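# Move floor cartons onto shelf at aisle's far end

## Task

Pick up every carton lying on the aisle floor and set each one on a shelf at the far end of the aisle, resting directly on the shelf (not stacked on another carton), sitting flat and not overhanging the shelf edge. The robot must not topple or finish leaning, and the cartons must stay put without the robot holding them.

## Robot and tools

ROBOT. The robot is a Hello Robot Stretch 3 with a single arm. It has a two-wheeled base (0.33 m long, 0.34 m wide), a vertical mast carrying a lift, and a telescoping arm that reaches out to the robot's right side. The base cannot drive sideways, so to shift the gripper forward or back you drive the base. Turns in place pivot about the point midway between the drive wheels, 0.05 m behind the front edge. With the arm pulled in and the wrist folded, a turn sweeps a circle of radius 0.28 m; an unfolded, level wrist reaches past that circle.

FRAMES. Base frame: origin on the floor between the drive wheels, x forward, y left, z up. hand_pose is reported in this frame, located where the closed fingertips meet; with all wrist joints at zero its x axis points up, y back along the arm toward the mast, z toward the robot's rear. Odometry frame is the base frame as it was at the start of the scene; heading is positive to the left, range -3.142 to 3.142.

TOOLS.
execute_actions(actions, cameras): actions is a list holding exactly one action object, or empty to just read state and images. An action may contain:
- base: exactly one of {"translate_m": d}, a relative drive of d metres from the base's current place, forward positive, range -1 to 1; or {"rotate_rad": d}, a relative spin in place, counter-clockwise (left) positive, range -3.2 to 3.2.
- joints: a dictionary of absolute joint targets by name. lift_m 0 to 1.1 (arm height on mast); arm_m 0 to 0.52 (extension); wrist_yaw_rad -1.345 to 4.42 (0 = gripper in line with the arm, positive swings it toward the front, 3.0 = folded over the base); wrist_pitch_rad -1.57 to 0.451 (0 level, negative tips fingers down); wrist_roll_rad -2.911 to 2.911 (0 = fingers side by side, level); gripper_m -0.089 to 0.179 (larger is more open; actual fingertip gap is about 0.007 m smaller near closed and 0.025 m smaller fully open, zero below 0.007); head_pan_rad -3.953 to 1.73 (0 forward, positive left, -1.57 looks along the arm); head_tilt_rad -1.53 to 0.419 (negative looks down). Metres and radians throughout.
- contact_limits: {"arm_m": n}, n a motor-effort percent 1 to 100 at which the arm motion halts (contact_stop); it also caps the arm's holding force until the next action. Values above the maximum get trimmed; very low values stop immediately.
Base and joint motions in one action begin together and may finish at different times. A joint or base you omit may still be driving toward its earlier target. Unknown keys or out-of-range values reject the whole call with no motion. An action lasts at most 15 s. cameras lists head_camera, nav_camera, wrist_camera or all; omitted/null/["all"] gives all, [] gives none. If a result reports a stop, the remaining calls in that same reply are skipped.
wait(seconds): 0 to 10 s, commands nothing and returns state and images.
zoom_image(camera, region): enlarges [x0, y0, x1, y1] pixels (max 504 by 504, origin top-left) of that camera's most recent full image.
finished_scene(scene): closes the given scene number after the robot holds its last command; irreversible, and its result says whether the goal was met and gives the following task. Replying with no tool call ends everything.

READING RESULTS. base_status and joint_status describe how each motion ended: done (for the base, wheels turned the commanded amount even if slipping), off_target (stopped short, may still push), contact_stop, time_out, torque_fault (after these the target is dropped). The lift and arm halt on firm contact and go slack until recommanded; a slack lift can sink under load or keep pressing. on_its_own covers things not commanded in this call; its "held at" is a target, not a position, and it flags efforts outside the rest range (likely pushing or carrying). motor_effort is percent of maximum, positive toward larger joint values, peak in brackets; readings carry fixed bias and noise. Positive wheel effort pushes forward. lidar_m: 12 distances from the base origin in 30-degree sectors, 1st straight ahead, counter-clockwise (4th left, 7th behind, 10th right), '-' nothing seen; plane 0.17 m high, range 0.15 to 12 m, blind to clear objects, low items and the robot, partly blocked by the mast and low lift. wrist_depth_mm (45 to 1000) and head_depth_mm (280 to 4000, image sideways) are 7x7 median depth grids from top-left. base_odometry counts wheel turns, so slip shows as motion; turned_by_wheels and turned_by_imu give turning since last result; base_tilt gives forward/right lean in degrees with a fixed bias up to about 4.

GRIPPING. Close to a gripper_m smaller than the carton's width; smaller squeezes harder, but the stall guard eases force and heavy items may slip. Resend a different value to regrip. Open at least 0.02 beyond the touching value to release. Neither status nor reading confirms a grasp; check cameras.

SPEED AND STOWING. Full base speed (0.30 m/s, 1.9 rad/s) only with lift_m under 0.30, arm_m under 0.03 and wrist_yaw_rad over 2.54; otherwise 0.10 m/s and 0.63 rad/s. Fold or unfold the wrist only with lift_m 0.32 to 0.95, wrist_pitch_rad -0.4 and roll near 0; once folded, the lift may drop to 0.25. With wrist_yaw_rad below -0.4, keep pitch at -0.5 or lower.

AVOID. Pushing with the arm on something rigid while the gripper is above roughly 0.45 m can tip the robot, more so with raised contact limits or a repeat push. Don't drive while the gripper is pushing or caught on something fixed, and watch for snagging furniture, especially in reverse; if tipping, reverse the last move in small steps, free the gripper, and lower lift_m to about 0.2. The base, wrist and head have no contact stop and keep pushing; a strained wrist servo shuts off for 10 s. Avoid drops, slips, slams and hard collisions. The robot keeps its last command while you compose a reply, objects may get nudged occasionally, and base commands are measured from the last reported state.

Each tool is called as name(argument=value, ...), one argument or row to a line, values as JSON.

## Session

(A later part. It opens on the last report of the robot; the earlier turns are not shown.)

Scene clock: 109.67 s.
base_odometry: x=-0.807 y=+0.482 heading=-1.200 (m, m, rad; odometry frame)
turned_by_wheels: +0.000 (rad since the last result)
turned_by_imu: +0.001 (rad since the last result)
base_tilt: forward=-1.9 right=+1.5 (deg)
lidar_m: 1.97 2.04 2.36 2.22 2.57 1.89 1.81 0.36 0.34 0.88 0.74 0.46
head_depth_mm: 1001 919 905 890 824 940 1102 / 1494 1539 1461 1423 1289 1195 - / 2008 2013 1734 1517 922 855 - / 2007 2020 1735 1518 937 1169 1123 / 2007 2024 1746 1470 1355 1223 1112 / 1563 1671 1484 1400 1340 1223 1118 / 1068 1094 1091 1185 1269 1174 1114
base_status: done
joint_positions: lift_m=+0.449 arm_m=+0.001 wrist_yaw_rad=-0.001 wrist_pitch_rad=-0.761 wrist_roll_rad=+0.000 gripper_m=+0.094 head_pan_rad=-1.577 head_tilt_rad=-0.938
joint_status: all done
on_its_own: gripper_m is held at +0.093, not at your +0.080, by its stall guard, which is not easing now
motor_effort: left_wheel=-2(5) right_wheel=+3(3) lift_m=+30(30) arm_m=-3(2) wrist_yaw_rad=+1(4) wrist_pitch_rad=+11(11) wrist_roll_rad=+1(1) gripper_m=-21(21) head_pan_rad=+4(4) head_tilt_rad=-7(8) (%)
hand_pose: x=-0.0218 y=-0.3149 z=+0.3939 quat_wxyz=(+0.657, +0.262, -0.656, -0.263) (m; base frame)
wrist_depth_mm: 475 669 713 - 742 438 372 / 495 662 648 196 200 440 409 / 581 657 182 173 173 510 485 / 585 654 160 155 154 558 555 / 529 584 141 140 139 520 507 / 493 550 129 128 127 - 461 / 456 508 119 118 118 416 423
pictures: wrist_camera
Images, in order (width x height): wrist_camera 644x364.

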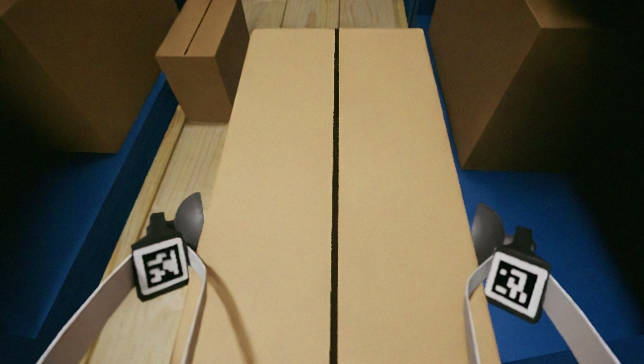

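execute_actions(
  actions=[
    {"base":{"rotate_rad":1.571},"joints":{"wrist_yaw_rad":1.571,"lift_m":0.6,"head_pan_rad":-3.14,"head_tilt_rad":-1.1}},
  ],
  cameras=["head_camera","nav_camera"],
)

execute_actions(
  actions=[
    {"base":{"translate_m":-0.4},"joints":{"lift_m":0.77}},
  ],
  cameras=["head_camera"],
)

Scene clock: 115.27 s.
base_odometry: x=-0.807 y=+0.482 heading=+0.371 (m, m, rad; odometry frame)
turned_by_wheels: +1.571 (rad since the last result)
turned_by_imu: +1.572 (rad since the last result)
base_tilt: forward=-1.8 right=+1.6 (deg)
lidar_m: 2.23 2.56 1.88 1.81 0.36 0.34 0.87 0.74 0.46 1.97 2.04 2.37
head_depth_mm: 969 943 882 834 - - 1094 / 1656 1498 1429 1362 - - 1092 / 1885 1673 1529 1421 - - 1085 / 1896 1690 1522 1397 1297 - 1088 / 1868 1694 1416 1403 1305 - 1081 / 1561 1447 1390 1376 1309 1183 1119 / 1043 1029 1155 1290 1229 - 1107
base_status: done
joint_positions: lift_m=+0.599 arm_m=+0.001 wrist_yaw_rad=+1.569 wrist_pitch_rad=-0.761 wrist_roll_rad=+0.000 gripper_m=+0.094 head_pan_rad=-3.133 head_tilt_rad=-1.087
joint_status: all done
on_its_own: gripper_m is held at +0.093, not at your +0.080, by its stall guard, which is not easing now
motor_effort: left_wheel=-2(4) right_wheel=+4(9) lift_m=+31(31) arm_m=-3(3) wrist_yaw_rad=+2(4) wrist_pitch_rad=+11(11) wrist_roll_rad=+1(1) gripper_m=-22(22) head_pan_rad=-3(45) head_tilt_rad=-10(27) (%)
hand_pose: x=+0.1475 y=-0.1466 z=+0.5439 quat_wxyz=(+0.651, +0.650, -0.279, +0.278) (m; base frame)
wrist_depth_mm: - - - - - - - / - - - 195 200 - - / - 979 183 173 172 953 947 / 877 865 159 155 154 849 845 / 792 791 141 141 139 774 756 / 718 692 129 128 127 - 689 / 661 647 119 118 118 625 632
pictures: head_camera (sideways: a quarter turn clockwise sets it upright), nav_camera (sideways: a quarter turn counterclockwise sets it upright)
Images, in order (width x height): head_camera 896x504, nav_camera 672x504.

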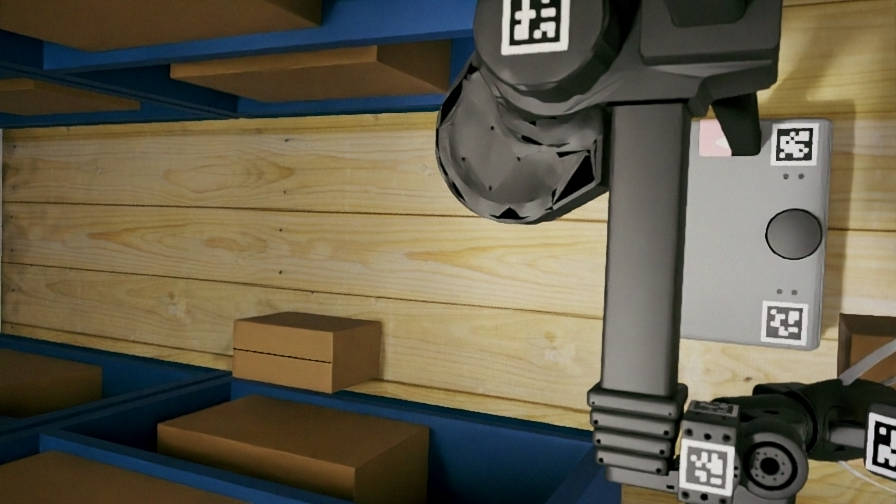

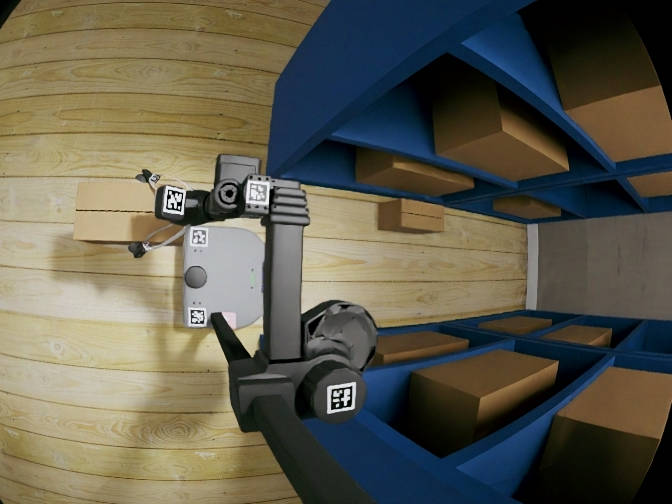

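Scene clock: 120.70 s.
base_odometry: x=-1.180 y=+0.337 heading=+0.371 (m, m, rad; odometry frame)
turned_by_wheels: +0.000 (rad since the last result)
turned_by_imu: +0.001 (rad since the last result)
base_tilt: forward=-1.9 right=+1.4 (deg)
lidar_m: 2.62 2.54 0.25 0.44 0.32 0.35 1.07 0.44 0.46 0.44 0.40 2.74
head_depth_mm: 977 934 913 - - - 1027 / 1638 1586 1477 - - 1132 1079 / 1760 1690 1572 - - - 1082 / 1779 1691 1528 1392 - - 1091 / 1776 1707 1531 1360 - 1206 1090 / 1457 1533 1480 1221 - 1194 1108 / 1120 1028 1109 1113 - 1168 -
base_status: done
joint_positions: lift_m=+0.769 arm_m=+0.001 wrist_yaw_rad=+1.569 wrist_pitch_rad=-0.761 wrist_roll_rad=+0.000 gripper_m=+0.094 head_pan_rad=-3.133 head_tilt_rad=-1.087
joint_status: all done
on_its_own: gripper_m is held at +0.093, not at your +0.080, by its stall guard, which is not easing now
motor_effort: left_wheel=-2(7) right_wheel=+4(4) lift_m=+30(33) arm_m=-3(3) wrist_yaw_rad=+2(2) wrist_pitch_rad=+11(11) wrist_roll_rad=+1(1) gripper_m=-22(21) head_pan_rad=-4(4) head_tilt_rad=-8(9) (%)
hand_pose: x=+0.1475 y=-0.1466 z=+0.7139 quat_wxyz=(+0.651, +0.650, -0.279, +0.278) (m; base frame)
wrist_depth_mm: - - - - - - - / - - - 196 199 - - / - - 183 173 172 - - / - - 160 155 154 - - / 990 986 141 140 140 967 961 / 915 872 129 129 128 - 853 / 425 715 119 118 118 393 267
pictures: head_camera (sideways: a quarter turn clockwise sets it upright)
Images, in order (width x height): head_camera 896x504.

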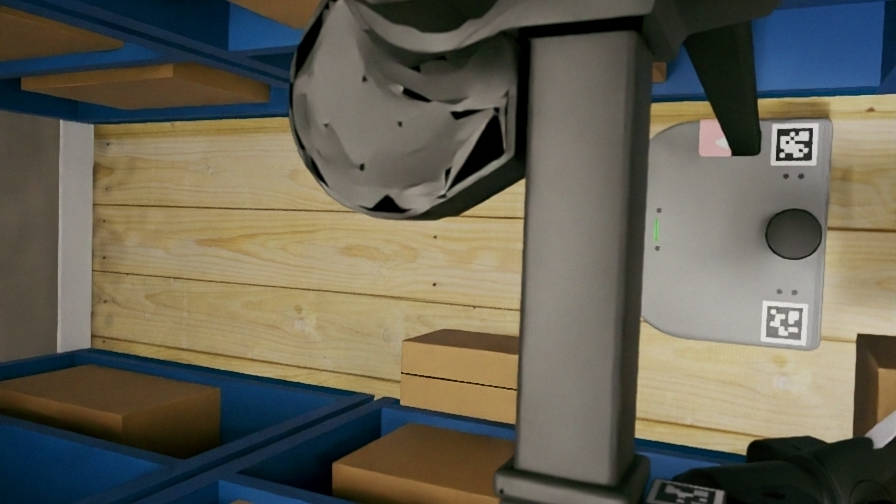

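execute_actions(
  actions=[
    {"base":{"translate_m":-0.3},"joints":{"head_pan_rad":-1.57,"head_tilt_rad":-1.0}},
  ],
  cameras=[],
)

Scene clock: 128.57 s.
base_odometry: x=-1.460 y=+0.228 heading=+0.371 (m, m, rad; odometry frame)
turned_by_wheels: +0.000 (rad since the last result)
turned_by_imu: +0.001 (rad since the last result)
base_tilt: forward=-1.9 right=+1.5 (deg)
lidar_m: 2.92 0.47 0.26 0.25 0.26 0.35 0.97 0.31 0.24 0.31 0.59 0.57
head_depth_mm: 363 422 604 709 - 1120 1108 / 364 424 606 714 - 1055 - / 366 426 610 689 - 1170 - / 368 428 619 760 1003 1173 1095 / 468 438 959 856 1280 501 1092 / 492 440 961 858 1264 510 1095 / 494 441 962 860 1081 509 1110
base_status: done
joint_positions: lift_m=+0.769 arm_m=+0.001 wrist_yaw_rad=+1.569 wrist_pitch_rad=-0.761 wrist_roll_rad=+0.000 gripper_m=+0.094 head_pan_rad=-1.577 head_tilt_rad=-1.001
joint_status: all done
on_its_own: gripper_m is held at +0.093, not at your +0.080, by its stall guard, which is not easing now
motor_effort: left_wheel=-2(6) right_wheel=+4(4) lift_m=+30(30) arm_m=-3(3) wrist_yaw_rad=+2(2) wrist_pitch_rad=+11(11) wrist_roll_rad=+0(1) gripper_m=-22(22) head_pan_rad=+4(49) head_tilt_rad=+2(16) (%)
hand_pose: x=+0.1475 y=-0.1466 z=+0.7139 quat_wxyz=(+0.651, +0.650, -0.279, +0.278) (m; base frame)
wrist_depth_mm: - - - - - - 333 / 446 - - 196 200 - 384 / 470 - 183 173 172 458 435 / 429 681 159 155 154 536 399 / 810 849 142 140 140 370 357 / 809 792 129 129 128 - 328 / 759 756 119 118 117 721 303
pictures: none
No camera images: the call's "cameras" was empty. Leave "cameras" out to get every camera's image.

execute_actions(
  actions=[
    {"base":{"translate_m":-0.95}},
  ],
  cameras=["nav_camera"],
)

execute_actions(
  actions=[
    {"joints":{"wrist_yaw_rad":0.0}},
  ],
)

Scene clock: 141.90 s.
base_odometry: x=-2.345 y=-0.115 heading=+0.370 (m, m, rad; odometry frame)
turned_by_wheels: +0.000 (rad since the last result)
turned_by_imu: +0.003 (rad since the last result)
base_tilt: forward=-2.0 right=+1.5 (deg)
lidar_m: 0.86 0.49 0.26 0.25 0.26 0.47 0.47 0.48 0.42 0.40 0.61 0.57
head_depth_mm: 471 431 947 848 - 1177 1110 / 363 423 947 849 - 1194 - / 365 424 954 863 - 1185 - / 366 427 958 853 1010 1170 1096 / 368 429 957 857 1281 502 1089 / 370 431 963 859 1263 509 1094 / 371 432 964 859 1119 510 1106
base_status: done
joint_positions: lift_m=+0.769 arm_m=+0.001 wrist_yaw_rad=+1.569 wrist_pitch_rad=-0.761 wrist_roll_rad=+0.000 gripper_m=+0.094 head_pan_rad=-1.577 head_tilt_rad=-1.001
joint_status: not commanded
on_its_own: gripper_m is held at +0.093, not at your +0.080, by its stall guard, which is not easing now
motor_effort: left_wheel=-2(5) right_wheel=+4(4) lift_m=+30(30) arm_m=-2(3) wrist_yaw_rad=+2(2) wrist_pitch_rad=+11(11) wrist_roll_rad=+1(1) gripper_m=-21(21) head_pan_rad=+3(4) head_tilt_rad=+1(0) (%)
hand_pose: x=+0.1475 y=-0.1466 z=+0.7139 quat_wxyz=(+0.651, +0.650, -0.279, +0.278) (m; base frame)
wrist_depth_mm: 423 620 - - 990 508 347 / 464 597 855 195 199 463 396 / 474 604 182 173 172 459 438 / 426 701 160 155 154 547 398 / 859 842 142 140 139 369 362 / 534 772 129 128 128 - 327 / 495 654 119 118 118 707 304
pictures: nav_camera (sideways: a quarter turn counterclockwise sets it upright)
Images, in order (width x height): nav_camera 672x504.

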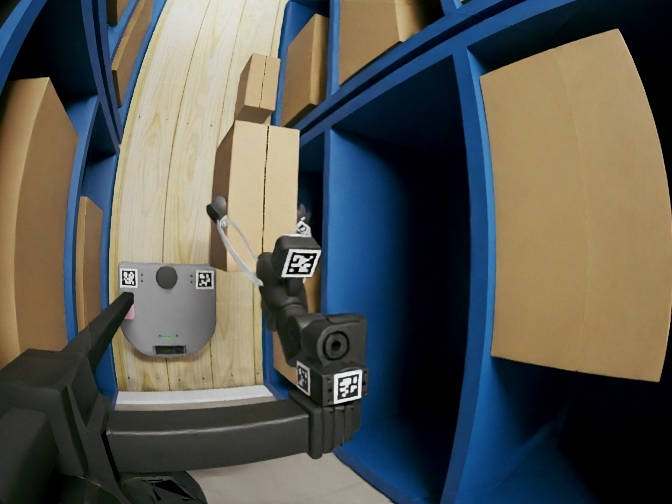

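Scene clock: 143.67 s.
base_odometry: x=-2.345 y=-0.115 heading=+0.370 (m, m, rad; odometry frame)
turned_by_wheels: +0.000 (rad since the last result)
turned_by_imu: +0.000 (rad since the last result)
base_tilt: forward=-1.9 right=+1.3 (deg)
lidar_m: 0.86 0.49 0.26 0.25 0.26 0.47 0.47 0.48 0.42 0.40 0.61 0.57
head_depth_mm: 471 432 951 846 - - 1109 / 363 423 950 848 - - - / 364 424 956 628 - - - / 366 427 957 634 647 1200 1102 / 368 429 960 857 1264 1202 1104 / 370 431 963 857 1262 1210 1106 / 371 432 964 858 1229 1212 1109
base_status: not commanded
joint_positions: lift_m=+0.769 arm_m=+0.001 wrist_yaw_rad=+0.003 wrist_pitch_rad=-0.761 wrist_roll_rad=+0.000 gripper_m=+0.094 head_pan_rad=-1.577 head_tilt_rad=-1.001
joint_status: all done
on_its_own: gripper_m is held at +0.093, not at your +0.080, by its stall guard, which is not easing now
motor_effort: left_wheel=-2(2) right_wheel=+3(3) lift_m=+30(30) arm_m=-3(3) wrist_yaw_rad=-2(4) wrist_pitch_rad=+11(11) wrist_roll_rad=+1(1) gripper_m=-21(22) head_pan_rad=+4(5) head_tilt_rad=+1(1) (%)
hand_pose: x=-0.0211 y=-0.3149 z=+0.7139 quat_wxyz=(+0.657, +0.264, -0.656, -0.262) (m; base frame)
wrist_depth_mm: 494 602 601 586 583 592 496 / 499 540 506 196 199 518 486 / 462 469 183 173 173 453 444 / 421 416 160 155 153 400 398 / 392 389 141 140 140 369 359 / 590 743 129 129 128 - 451 / 735 798 119 118 118 674 498
pictures: head_camera (sideways: a quarter turn clockwise sets it upright), nav_camera (sideways: a quarter turn counterclockwise sets it upright), wrist_camera
Images, in order (width x height): head_camera 896x504, nav_camera 672x504, wrist_camera 644x364.

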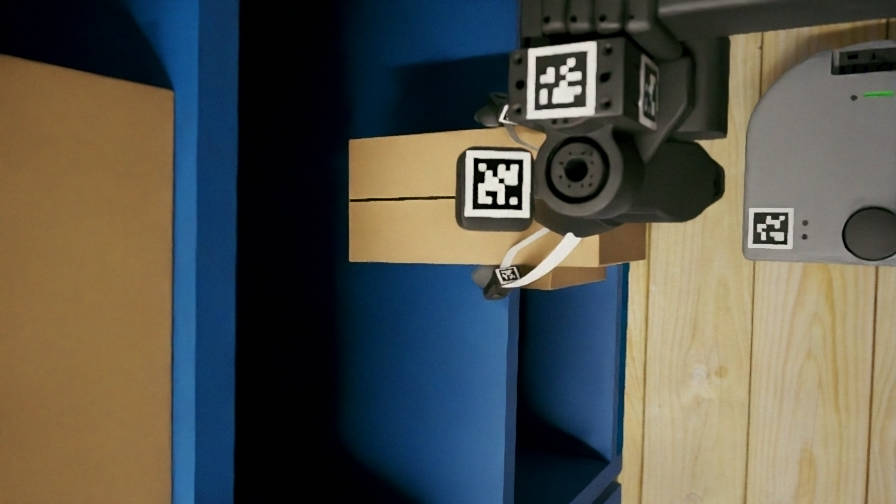

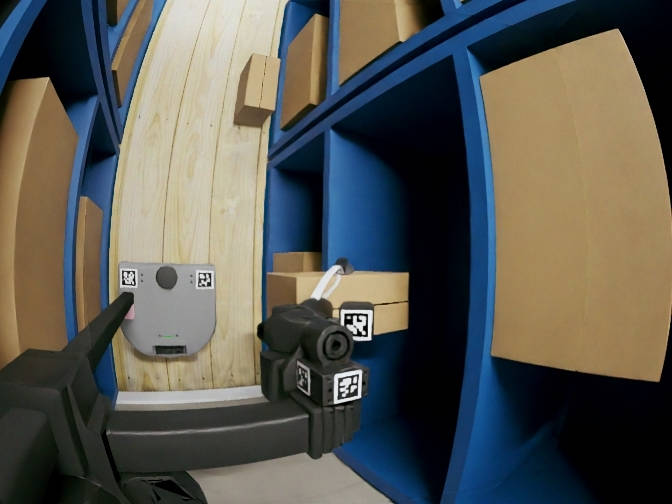

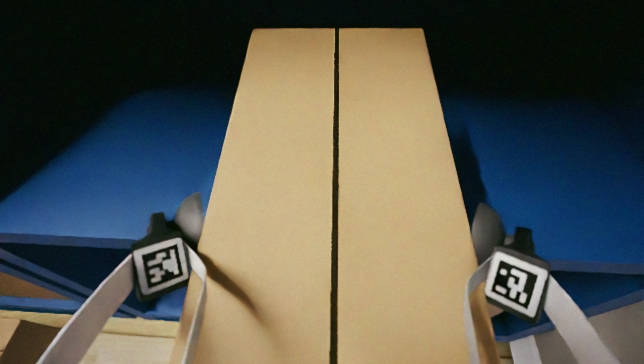

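execute_actions(
  actions=[
    {"base":{"translate_m":-0.07},"joints":{"arm_m":0.205,"lift_m":0.76},"contact_limits":{"arm_m":10}},
  ],
  cameras=[],
)

execute_actions(
  actions=[
    {"joints":{"lift_m":0.742}},
  ],
  cameras=["head_camera"],
)

Scene clock: 148.63 s.
base_odometry: x=-2.411 y=-0.141 heading=+0.370 (m, m, rad; odometry frame)
turned_by_wheels: +0.000 (rad since the last result)
turned_by_imu: +0.001 (rad since the last result)
base_tilt: forward=-2.0 right=+1.5 (deg)
lidar_m: 0.86 0.35 0.26 0.25 0.26 0.41 0.39 0.41 0.42 0.40 0.42 0.63
head_depth_mm: 481 424 - - - 1183 1107 / 484 425 - 837 1042 1200 - / 474 426 - 787 1055 1207 - / 366 426 733 815 1070 1202 1102 / 368 428 962 855 1209 1204 1106 / 369 431 963 858 1263 1208 1106 / 371 432 965 860 1255 1211 1110
base_status: done
joint_positions: lift_m=+0.760 arm_m=+0.205 wrist_yaw_rad=+0.001 wrist_pitch_rad=-0.762 wrist_roll_rad=+0.000 gripper_m=+0.094 head_pan_rad=-1.577 head_tilt_rad=-1.001
joint_status: all done
on_its_own: gripper_m is held at +0.093, not at your +0.080, by its stall guard, which is not easing now
motor_effort: left_wheel=-2(5) right_wheel=+3(6) lift_m=+13(21) arm_m=+3(4) wrist_yaw_rad=-1(3) wrist_pitch_rad=+11(10) wrist_roll_rad=+1(1) gripper_m=-22(22) head_pan_rad=+5(5) head_tilt_rad=+1(1) (%)
contact_limits: arm_m 10 (drawing in: default 23, maximum 37; extending or still: default 31, maximum 50)
hand_pose: x=-0.0214 y=-0.5185 z=+0.7049 quat_wxyz=(+0.657, +0.263, -0.656, -0.263) (m; base frame)
wrist_depth_mm: 429 419 406 384 390 392 375 / 490 492 457 195 199 453 403 / 455 454 183 173 172 438 400 / 407 403 159 155 154 389 379 / 363 360 141 141 139 358 345 / 331 321 129 128 128 - 317 / 305 300 119 118 117 289 291
pictures: none
No camera images: the call's "cameras" was empty. Leave "cameras" out to get every camera's image.

Scene clock: 149.63 s.
base_odometry: x=-2.411 y=-0.141 heading=+0.370 (m, m, rad; odometry frame)
turned_by_wheels: +0.000 (rad since the last result)
turned_by_imu: +0.000 (rad since the last result)
base_tilt: forward=-1.8 right=+1.4 (deg)
lidar_m: 0.86 0.35 0.26 0.25 0.26 0.41 0.39 0.41 0.42 0.40 0.42 0.63
head_depth_mm: 482 431 - - - - - / 484 429 - 836 1045 1196 - / 474 435 - 782 1053 1209 - / 366 426 765 816 1071 1202 1103 / 368 429 958 855 1214 1204 1104 / 369 430 961 859 1266 1212 1108 / 371 433 967 861 1252 1211 1112
base_status: not commanded
joint_positions: lift_m=+0.743 arm_m=+0.205 wrist_yaw_rad=+0.001 wrist_pitch_rad=-0.748 wrist_roll_rad=-0.001 gripper_m=+0.094 head_pan_rad=-1.577 head_tilt_rad=-1.001
joint_status: all done
on_its_own: gripper_m is held at +0.093, not at your +0.080, by its stall guard, which is not easing now
motor_effort: left_wheel=-2(2) right_wheel=+3(3) lift_m=+11(12) arm_m=+2(3) wrist_yaw_rad=-1(1) wrist_pitch_rad=+4(11) wrist_roll_rad=+1(1) gripper_m=-22(21) head_pan_rad=+4(4) head_tilt_rad=+0(0) (%)
hand_pose: x=-0.0214 y=-0.5212 z=+0.6894 quat_wxyz=(+0.659, +0.259, -0.657, -0.258) (m; base frame)
wrist_depth_mm: 419 415 405 392 386 387 372 / 484 476 462 204 209 445 401 / 434 435 410 177 177 420 401 / 388 386 162 157 156 373 364 / 346 346 141 141 140 343 335 / 314 304 128 128 127 - 305 / 292 285 117 117 116 270 277
pictures: head_camera (sideways: a quarter turn clockwise sets it upright)
Images, in order (width x height): head_camera 896x504.

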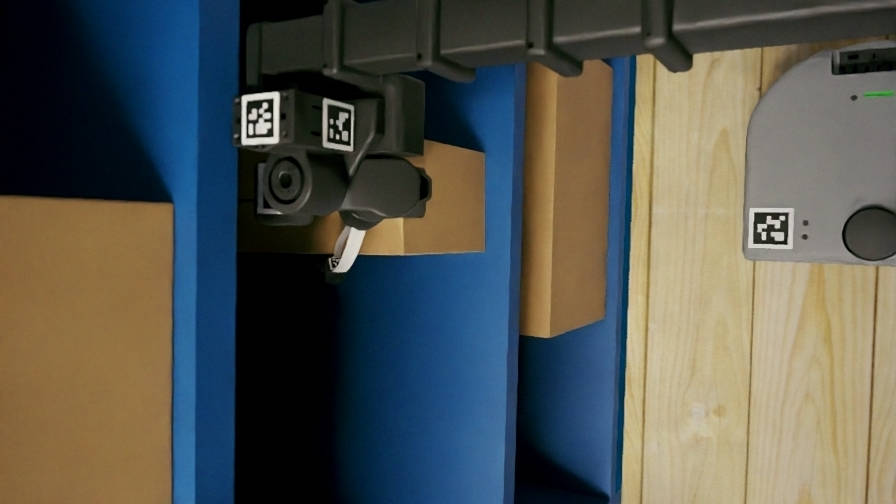

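execute_actions(
  actions=[
    {"joints":{"gripper_m":0.17}},
  ],
  cameras=[],
)

execute_actions(
  actions=[
    {"joints":{"lift_m":0.78,"arm_m":0.0},"contact_limits":{"arm_m":15}},
  ],
  cameras=["wrist_camera"],
)

execute_actions(
  actions=[
    {"base":{"translate_m":0.64},"joints":{"wrist_yaw_rad":1.571,"lift_m":0.29,"gripper_m":0.179,"head_pan_rad":-1.2,"head_tilt_rad":-1.2}},
  ],
  cameras=[],
)

execute_actions(
  actions=[
    {"joints":{"arm_m":0.13},"contact_limits":{"arm_m":10}},
  ],
  cameras=["wrist_camera","head_camera"],
)

Scene clock: 155.27 s.
base_odometry: x=-2.411 y=-0.141 heading=+0.370 (m, m, rad; odometry frame)
turned_by_wheels: +0.000 (rad since the last result)
turned_by_imu: +0.001 (rad since the last result)
base_tilt: forward=-1.8 right=+1.4 (deg)
lidar_m: 0.86 0.35 0.26 0.25 0.26 0.41 0.40 0.41 0.42 0.40 0.42 0.63
head_depth_mm: 483 431 - - - - - / 484 429 - 836 1042 1200 - / 474 435 - 785 1054 1211 - / 366 426 764 814 1071 1201 1108 / 368 429 959 857 1212 1204 1107 / 369 430 967 856 1267 1211 1110 / 370 432 965 860 1244 1214 1111
base_status: not commanded
joint_positions: lift_m=+0.743 arm_m=+0.205 wrist_yaw_rad=+0.001 wrist_pitch_rad=-0.749 wrist_roll_rad=-0.001 gripper_m=+0.170 head_pan_rad=-1.577 head_tilt_rad=-1.001
joint_status: all done
motor_effort: left_wheel=-2(2) right_wheel=+3(3) lift_m=+13(12) arm_m=+3(3) wrist_yaw_rad=-1(1) wrist_pitch_rad=+5(5) wrist_roll_rad=+1(1) gripper_m=+1(95) head_pan_rad=+4(4) head_tilt_rad=+1(1) (%)
hand_pose: x=-0.0214 y=-0.5209 z=+0.6891 quat_wxyz=(+0.659, +0.259, -0.657, -0.259) (m; base frame)
wrist_depth_mm: 423 418 407 380 383 387 375 / 480 474 462 202 207 453 403 / 438 434 187 177 175 418 400 / 386 388 160 156 155 373 364 / 346 351 141 140 139 336 335 / 320 305 128 127 127 131 303 / 282 283 117 116 116 269 273
pictures: none
No camera images: the call's "cameras" was empty. Leave "cameras" out to get every camera's image.

Scene clock: 158.00 s.
base_odometry: x=-2.411 y=-0.141 heading=+0.370 (m, m, rad; odometry frame)
turned_by_wheels: +0.000 (rad since the last result)
turned_by_imu: +0.000 (rad since the last result)
base_tilt: forward=-1.9 right=+1.4 (deg)
lidar_m: 0.86 0.35 0.26 0.25 0.26 0.41 0.40 0.41 0.42 0.40 0.42 0.63
head_depth_mm: 482 432 948 848 - - 1109 / 483 434 951 852 - - - / 475 434 724 684 - 1179 - / 366 426 751 814 1145 1206 1105 / 368 429 956 863 1212 1202 1108 / 369 431 962 856 1269 1209 1105 / 371 433 965 860 1251 1214 1109
base_status: not commanded
joint_positions: lift_m=+0.779 arm_m=+0.001 wrist_yaw_rad=+0.001 wrist_pitch_rad=-0.751 wrist_roll_rad=-0.001 gripper_m=+0.170 head_pan_rad=-1.577 head_tilt_rad=-1.001
joint_status: all done
motor_effort: left_wheel=-2(2) right_wheel=+2(3) lift_m=+29(30) arm_m=-3(3) wrist_yaw_rad=-1(1) wrist_pitch_rad=+5(5) wrist_roll_rad=+1(1) gripper_m=-1(0) head_pan_rad=+4(3) head_tilt_rad=+1(1) (%)
contact_limits: arm_m 15 (drawing in: default 23, maximum 37; extending or still: default 31, maximum 50)
hand_pose: x=-0.0214 y=-0.3170 z=+0.7258 quat_wxyz=(+0.658, +0.260, -0.657, -0.259) (m; base frame)
wrist_depth_mm: 571 618 613 309 576 588 400 / 545 570 561 263 277 544 399 / 490 489 484 244 262 474 401 / 432 429 427 302 404 422 394 / 399 397 388 368 372 376 366 / 604 813 784 551 544 536 384 / 819 799 789 793 769 647 470
pictures: wrist_camera
Images, in order (width x height): wrist_camera 644x364.

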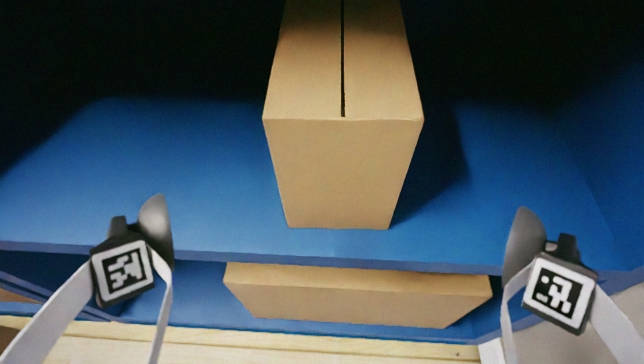

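Scene clock: 165.67 s.
base_odometry: x=-1.814 y=+0.091 heading=+0.370 (m, m, rad; odometry frame)
turned_by_wheels: +0.000 (rad since the last result)
turned_by_imu: +0.001 (rad since the last result)
base_tilt: forward=-1.9 right=+1.5 (deg)
lidar_m: 3.32 0.35 0.26 0.23 0.24 0.43 1.01 0.63 0.40 0.23 0.23 0.31
head_depth_mm: 383 568 714 843 1219 1174 1119 / 402 570 680 1079 1257 - - / 592 580 737 1092 1256 - - / 600 593 804 1124 1222 1202 - / 616 636 845 1198 1243 1179 1052 / 621 683 1054 1328 1259 1187 995 / 633 885 1349 1348 1267 1193 864
base_status: done
joint_positions: lift_m=+0.291 arm_m=+0.001 wrist_yaw_rad=+1.568 wrist_pitch_rad=-0.751 wrist_roll_rad=-0.001 gripper_m=+0.179 head_pan_rad=-1.207 head_tilt_rad=-1.185
joint_status: all done
motor_effort: left_wheel=-2(3) right_wheel=+4(7) lift_m=+13(27) arm_m=-3(3) wrist_yaw_rad=+2(3) wrist_pitch_rad=+6(5) wrist_roll_rad=+1(1) gripper_m=+0(54) head_pan_rad=+4(29) head_tilt_rad=-9(31) (%)
hand_pose: x=+0.1495 y=-0.1466 z=+0.2368 quat_wxyz=(+0.649, +0.648, -0.282, +0.281) (m; base frame)
wrist_depth_mm: 448 637 731 737 734 568 321 / 438 591 634 617 615 501 318 / 430 543 547 540 527 284 319 / 419 494 481 480 313 252 285 / 413 448 434 431 306 227 235 / 397 388 392 392 297 207 210 / 363 363 359 359 292 189 185
pictures: none
No camera images: the call's "cameras" was empty. Leave "cameras" out to get every camera's image.

Scene clock: 167.87 s.
base_odometry: x=-1.814 y=+0.091 heading=+0.370 (m, m, rad; odometry frame)
turned_by_wheels: +0.000 (rad since the last result)
turned_by_imu: +0.000 (rad since the last result)
base_tilt: forward=-1.9 right=+1.5 (deg)
lidar_m: 3.31 0.35 0.26 0.23 0.24 0.43 1.01 0.63 0.40 0.23 0.23 0.31
head_depth_mm: 383 568 714 841 1219 1169 1123 / 402 570 681 978 1247 - - / 592 578 737 1038 1241 - - / 602 593 804 1123 1228 1203 - / 618 637 844 1193 1244 1181 1053 / 620 684 1051 1335 1262 1188 993 / 632 883 1346 1347 1267 1189 864
base_status: not commanded
joint_positions: lift_m=+0.291 arm_m=+0.130 wrist_yaw_rad=+1.569 wrist_pitch_rad=-0.751 wrist_roll_rad=-0.001 gripper_m=+0.179 head_pan_rad=-1.207 head_tilt_rad=-1.185
joint_status: all done
motor_effort: left_wheel=-2(2) right_wheel=+3(3) lift_m=+12(13) arm_m=+3(3) wrist_yaw_rad=+1(2) wrist_pitch_rad=+5(5) wrist_roll_rad=+1(1) gripper_m=+0(1) head_pan_rad=+4(5) head_tilt_rad=-10(10) (%)
contact_limits: arm_m 10 (drawing in: default 23, maximum 37; extending or still: default 31, maximum 50)
hand_pose: x=+0.1495 y=-0.2752 z=+0.2368 quat_wxyz=(+0.649, +0.648, -0.282, +0.281) (m; base frame)
wrist_depth_mm: 626 735 751 729 614 252 160 / 566 629 631 627 508 250 159 / 545 553 543 290 364 247 158 / 495 490 488 257 268 245 157 / 440 445 433 229 234 264 149 / 405 389 387 208 212 260 140 / 363 362 350 191 190 246 161
pictures: head_camera (sideways: a quarter turn clockwise sets it upright), wrist_camera
Images, in order (width x height): head_camera 896x504, wrist_camera 644x364.

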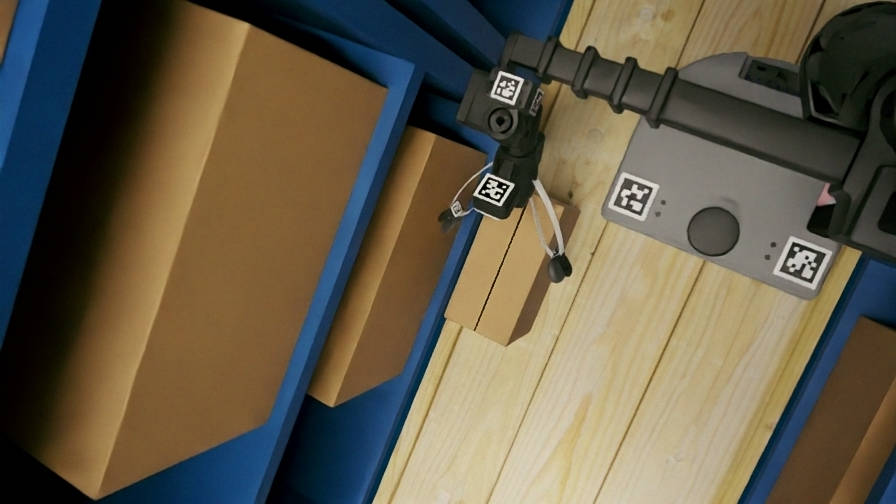

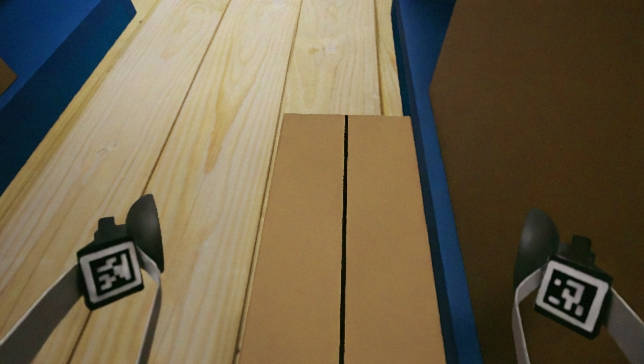

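execute_actions(
  actions=[
    {"joints":{"arm_m":0.138,"lift_m":0.208},"contact_limits":{"arm_m":10}},
  ],
  cameras=[],
)

execute_actions(
  actions=[
    {"joints":{"gripper_m":0.08}},
  ],
  cameras=["wrist_camera"],
)

execute_actions(
  actions=[
    {"joints":{"lift_m":0.33,"arm_m":0.1}},
  ],
  cameras=["wrist_camera"],
)

Scene clock: 174.20 s.
base_odometry: x=-1.814 y=+0.091 heading=+0.370 (m, m, rad; odometry frame)
turned_by_wheels: +0.000 (rad since the last result)
turned_by_imu: +0.001 (rad since the last result)
base_tilt: forward=-1.8 right=+1.5 (deg)
lidar_m: 3.31 0.35 0.26 0.23 0.24 0.43 1.02 0.63 0.40 0.23 0.23 0.31
head_depth_mm: 383 568 712 846 1218 1167 1112 / 402 570 680 994 1240 - - / 592 578 735 1046 1238 - - / 602 594 804 1128 1221 1203 - / 617 635 841 1189 1243 1178 1053 / 620 684 1048 1327 1260 1186 992 / 632 885 1345 1343 1265 1186 862
base_status: not commanded
joint_positions: lift_m=+0.209 arm_m=+0.138 wrist_yaw_rad=+1.569 wrist_pitch_rad=-0.751 wrist_roll_rad=-0.001 gripper_m=+0.179 head_pan_rad=-1.207 head_tilt_rad=-1.185
joint_status: all done
motor_effort: left_wheel=-2(2) right_wheel=+3(3) lift_m=+13(11) arm_m=+3(4) wrist_yaw_rad=+2(2) wrist_pitch_rad=+6(6) wrist_roll_rad=+1(1) gripper_m=+0(0) head_pan_rad=+4(4) head_tilt_rad=-9(9) (%)
contact_limits: arm_m 10 (drawing in: default 23, maximum 37; extending or still: default 31, maximum 50)
hand_pose: x=+0.1495 y=-0.2832 z=+0.1548 quat_wxyz=(+0.649, +0.648, -0.282, +0.281) (m; base frame)
wrist_depth_mm: 558 590 584 579 425 236 150 / 512 497 478 202 207 234 149 / 438 436 187 175 175 232 148 / 388 386 160 156 154 228 147 / 347 351 141 139 139 234 139 / 319 305 128 127 126 220 132 / 283 282 117 116 115 180 151
pictures: none
No camera images: the call's "cameras" was empty. Leave "cameras" out to get every camera's image.

Scene clock: 175.67 s.
base_odometry: x=-1.814 y=+0.091 heading=+0.370 (m, m, rad; odometry frame)
turned_by_wheels: +0.000 (rad since the last result)
turned_by_imu: +0.000 (rad since the last result)
base_tilt: forward=-2.0 right=+1.4 (deg)
lidar_m: 3.30 0.35 0.26 0.23 0.24 0.43 1.01 0.63 0.40 0.23 0.23 0.31
head_depth_mm: 384 568 715 843 1224 1171 1110 / 401 570 680 994 1240 - - / 592 579 736 1065 1238 - - / 602 593 804 1125 1229 1200 - / 616 635 843 1195 1245 1181 1056 / 620 683 1048 1327 1257 1189 993 / 632 885 1345 1348 1267 1190 864
base_status: not commanded
joint_positions: lift_m=+0.209 arm_m=+0.138 wrist_yaw_rad=+1.572 wrist_pitch_rad=-0.745 wrist_roll_rad=-0.001 gripper_m=+0.081 head_pan_rad=-1.207 head_tilt_rad=-1.185
joint_status: all done
motor_effort: left_wheel=-2(2) right_wheel=+3(4) lift_m=+13(13) arm_m=+3(2) wrist_yaw_rad=-1(2) wrist_pitch_rad=+2(6) wrist_roll_rad=+2(1) gripper_m=-29(99) head_pan_rad=+4(5) head_tilt_rad=-10(10) (%)
hand_pose: x=+0.1506 y=-0.2827 z=+0.1557 quat_wxyz=(+0.648, +0.648, -0.283, +0.284) (m; base frame)
wrist_depth_mm: 556 601 595 582 431 238 151 / 507 510 487 204 207 237 150 / 444 437 416 177 176 234 149 / 389 387 162 157 156 231 148 / 347 350 142 141 140 185 146 / 314 304 128 127 127 - 145 / 289 280 117 117 116 186 135
pictures: wrist_camera
Images, in order (width x height): wrist_camera 644x364.

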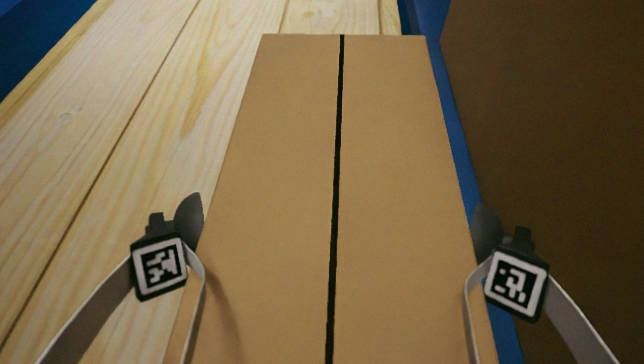

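Scene clock: 177.60 s.
base_odometry: x=-1.814 y=+0.091 heading=+0.370 (m, m, rad; odometry frame)
turned_by_wheels: +0.000 (rad since the last result)
turned_by_imu: +0.000 (rad since the last result)
base_tilt: forward=-1.9 right=+1.5 (deg)
lidar_m: 3.31 0.35 0.26 0.23 0.24 0.43 1.01 0.62 0.40 0.22 0.19 0.26
head_depth_mm: 383 567 714 844 1214 1172 1121 / 401 570 680 978 1237 - - / 592 578 736 1064 1240 - - / 601 593 803 1049 1217 1200 1063 / 616 636 843 1081 1235 1176 1054 / 619 685 1044 1330 1259 1184 993 / 631 883 1344 1349 1264 1192 866
base_status: not commanded
joint_positions: lift_m=+0.329 arm_m=+0.100 wrist_yaw_rad=+1.572 wrist_pitch_rad=-0.760 wrist_roll_rad=-0.001 gripper_m=+0.091 head_pan_rad=-1.207 head_tilt_rad=-1.185
joint_status: all done
on_its_own: gripper_m is held at +0.090, not at your +0.080, by its stall guard, which is still easing
motor_effort: left_wheel=-2(2) right_wheel=+3(3) lift_m=+30(27) arm_m=-3(3) wrist_yaw_rad=-1(1) wrist_pitch_rad=+11(11) wrist_roll_rad=+1(1) gripper_m=-22(28) head_pan_rad=+4(4) head_tilt_rad=-10(9) (%)
hand_pose: x=+0.1477 y=-0.2452 z=+0.2741 quat_wxyz=(+0.650, +0.650, -0.278, +0.279) (m; base frame)
wrist_depth_mm: 669 748 788 220 616 312 198 / 573 663 660 193 192 310 197 / 531 597 182 172 170 307 195 / 517 527 159 155 153 301 194 / 477 478 141 140 139 242 192 / 438 423 129 128 128 - 191 / 402 396 120 119 118 251 177
pictures: wrist_camera
Images, in order (width x height): wrist_camera 644x364.

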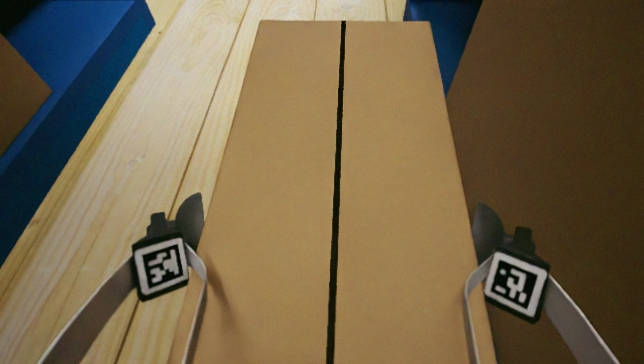

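execute_actions(
  actions=[
    {"base":{"translate_m":-0.43},"joints":{"lift_m":0.772,"arm_m":0.0,"head_pan_rad":-1.57,"head_tilt_rad":-1.0}},
  ],
  cameras=["nav_camera"],
)

execute_actions(
  actions=[
    {"joints":{"wrist_yaw_rad":0.0}},
  ],
)

Scene clock: 185.10 s.
base_odometry: x=-2.215 y=-0.065 heading=+0.370 (m, m, rad; odometry frame)
turned_by_wheels: +0.000 (rad since the last result)
turned_by_imu: +0.001 (rad since the last result)
base_tilt: forward=-1.9 right=+1.4 (deg)
lidar_m: 1.25 0.37 0.26 0.25 0.26 0.35 0.60 0.57 0.42 0.41 0.48 0.54
head_depth_mm: 360 418 730 762 - 1177 1106 / 363 421 951 853 - 1197 - / 365 423 958 863 - 1187 - / 367 427 957 853 1256 1186 1101 / 369 430 960 854 1278 500 1093 / 371 431 944 858 1016 508 1093 / 373 433 752 807 876 513 1111
base_status: done
joint_positions: lift_m=+0.771 arm_m=+0.001 wrist_yaw_rad=+1.572 wrist_pitch_rad=-0.761 wrist_roll_rad=-0.001 gripper_m=+0.094 head_pan_rad=-1.563 head_tilt_rad=-1.001
joint_status: all done
on_its_own: gripper_m is held at +0.093, not at your +0.080, by its stall guard, which is not easing now
motor_effort: left_wheel=-2(5) right_wheel=+3(5) lift_m=+30(35) arm_m=-3(4) wrist_yaw_rad=-1(1) wrist_pitch_rad=+11(11) wrist_roll_rad=+1(1) gripper_m=-22(21) head_pan_rad=-4(29) head_tilt_rad=+0(25) (%)
hand_pose: x=+0.1476 y=-0.1460 z=+0.7160 quat_wxyz=(+0.650, +0.650, -0.278, +0.279) (m; base frame)
wrist_depth_mm: 476 614 - 220 - 508 298 / 519 594 915 193 192 508 307 / 425 736 181 171 169 465 299 / 426 681 159 154 153 457 344 / 485 588 141 140 139 370 359 / 794 781 129 129 128 - 329 / 756 738 119 119 118 710 305
pictures: nav_camera (sideways: a quarter turn counterclockwise sets it upright)
Images, in order (width x height): nav_camera 672x504.

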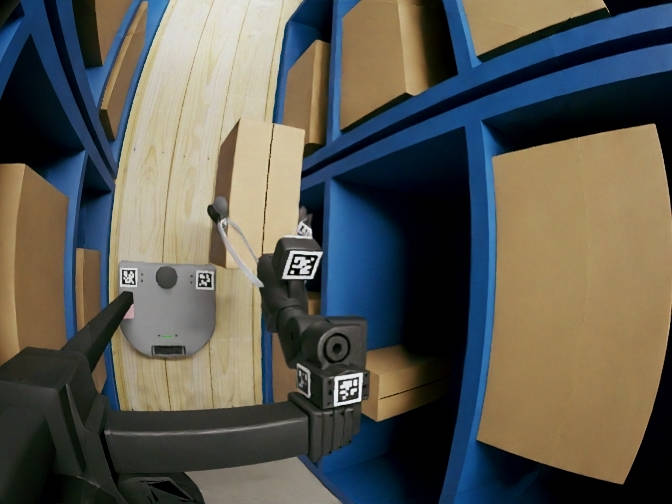

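Scene clock: 186.87 s.
base_odometry: x=-2.215 y=-0.065 heading=+0.370 (m, m, rad; odometry frame)
turned_by_wheels: +0.000 (rad since the last result)
turned_by_imu: +0.000 (rad since the last result)
base_tilt: forward=-1.8 right=+1.4 (deg)
lidar_m: 1.25 0.37 0.26 0.25 0.26 0.35 0.61 0.57 0.42 0.41 0.48 0.54
head_depth_mm: 360 417 730 761 - - 1106 / 362 421 949 840 - - - / 365 424 954 624 - - - / 367 427 957 629 946 1202 1108 / 369 430 960 855 1265 1198 1103 / 371 431 942 861 1203 1208 1105 / 373 432 751 808 1136 1212 1112
base_status: not commanded
joint_positions: lift_m=+0.771 arm_m=+0.001 wrist_yaw_rad=+0.003 wrist_pitch_rad=-0.761 wrist_roll_rad=-0.001 gripper_m=+0.094 head_pan_rad=-1.563 head_tilt_rad=-1.001
joint_status: all done
on_its_own: gripper_m is held at +0.093, not at your +0.080, by its stall guard, which is not easing now
motor_effort: left_wheel=-2(2) right_wheel=+3(3) lift_m=+29(30) arm_m=-3(3) wrist_yaw_rad=-3(3) wrist_pitch_rad=+10(10) wrist_roll_rad=+1(1) gripper_m=-21(21) head_pan_rad=-4(4) head_tilt_rad=+0(1) (%)
hand_pose: x=-0.0211 y=-0.3150 z=+0.7160 quat_wxyz=(+0.657, +0.264, -0.656, -0.262) (m; base frame)
wrist_depth_mm: 344 478 615 220 571 297 277 / 344 484 518 193 192 295 236 / 349 460 181 171 170 294 230 / 351 416 159 154 153 313 284 / 383 389 141 140 139 336 356 / 672 651 130 128 128 - 513 / 819 799 120 119 118 729 649
pictures: head_camera (sideways: a quarter turn clockwise sets it upright), nav_camera (sideways: a quarter turn counterclockwise sets it upright), wrist_camera
Images, in order (width x height): head_camera 896x504, nav_camera 672x504, wrist_camera 644x364.

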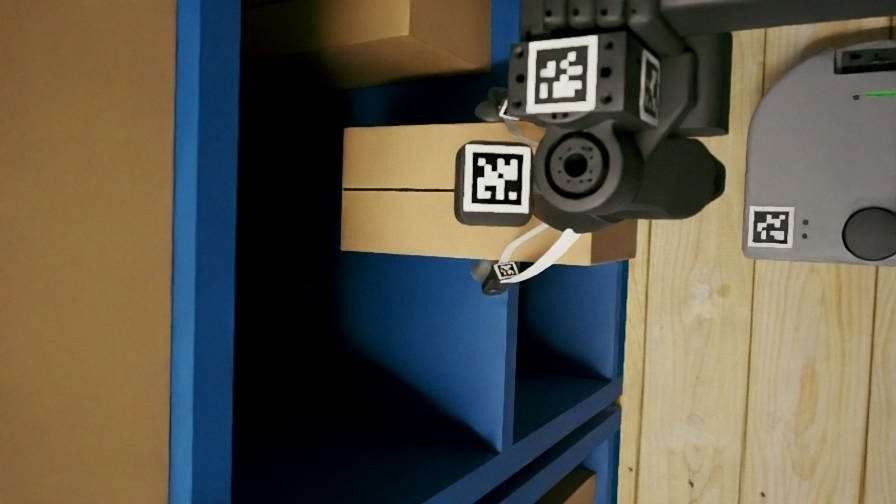

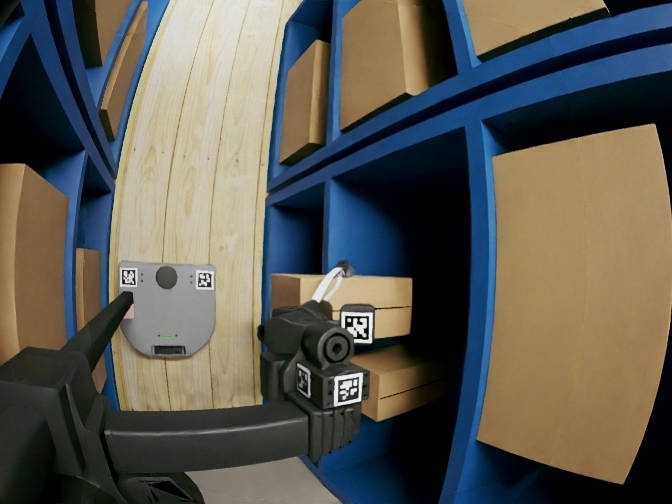

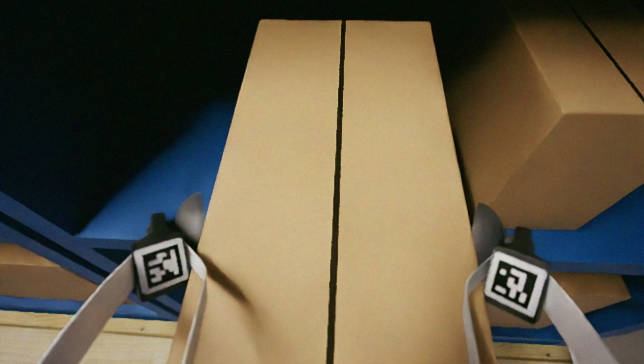

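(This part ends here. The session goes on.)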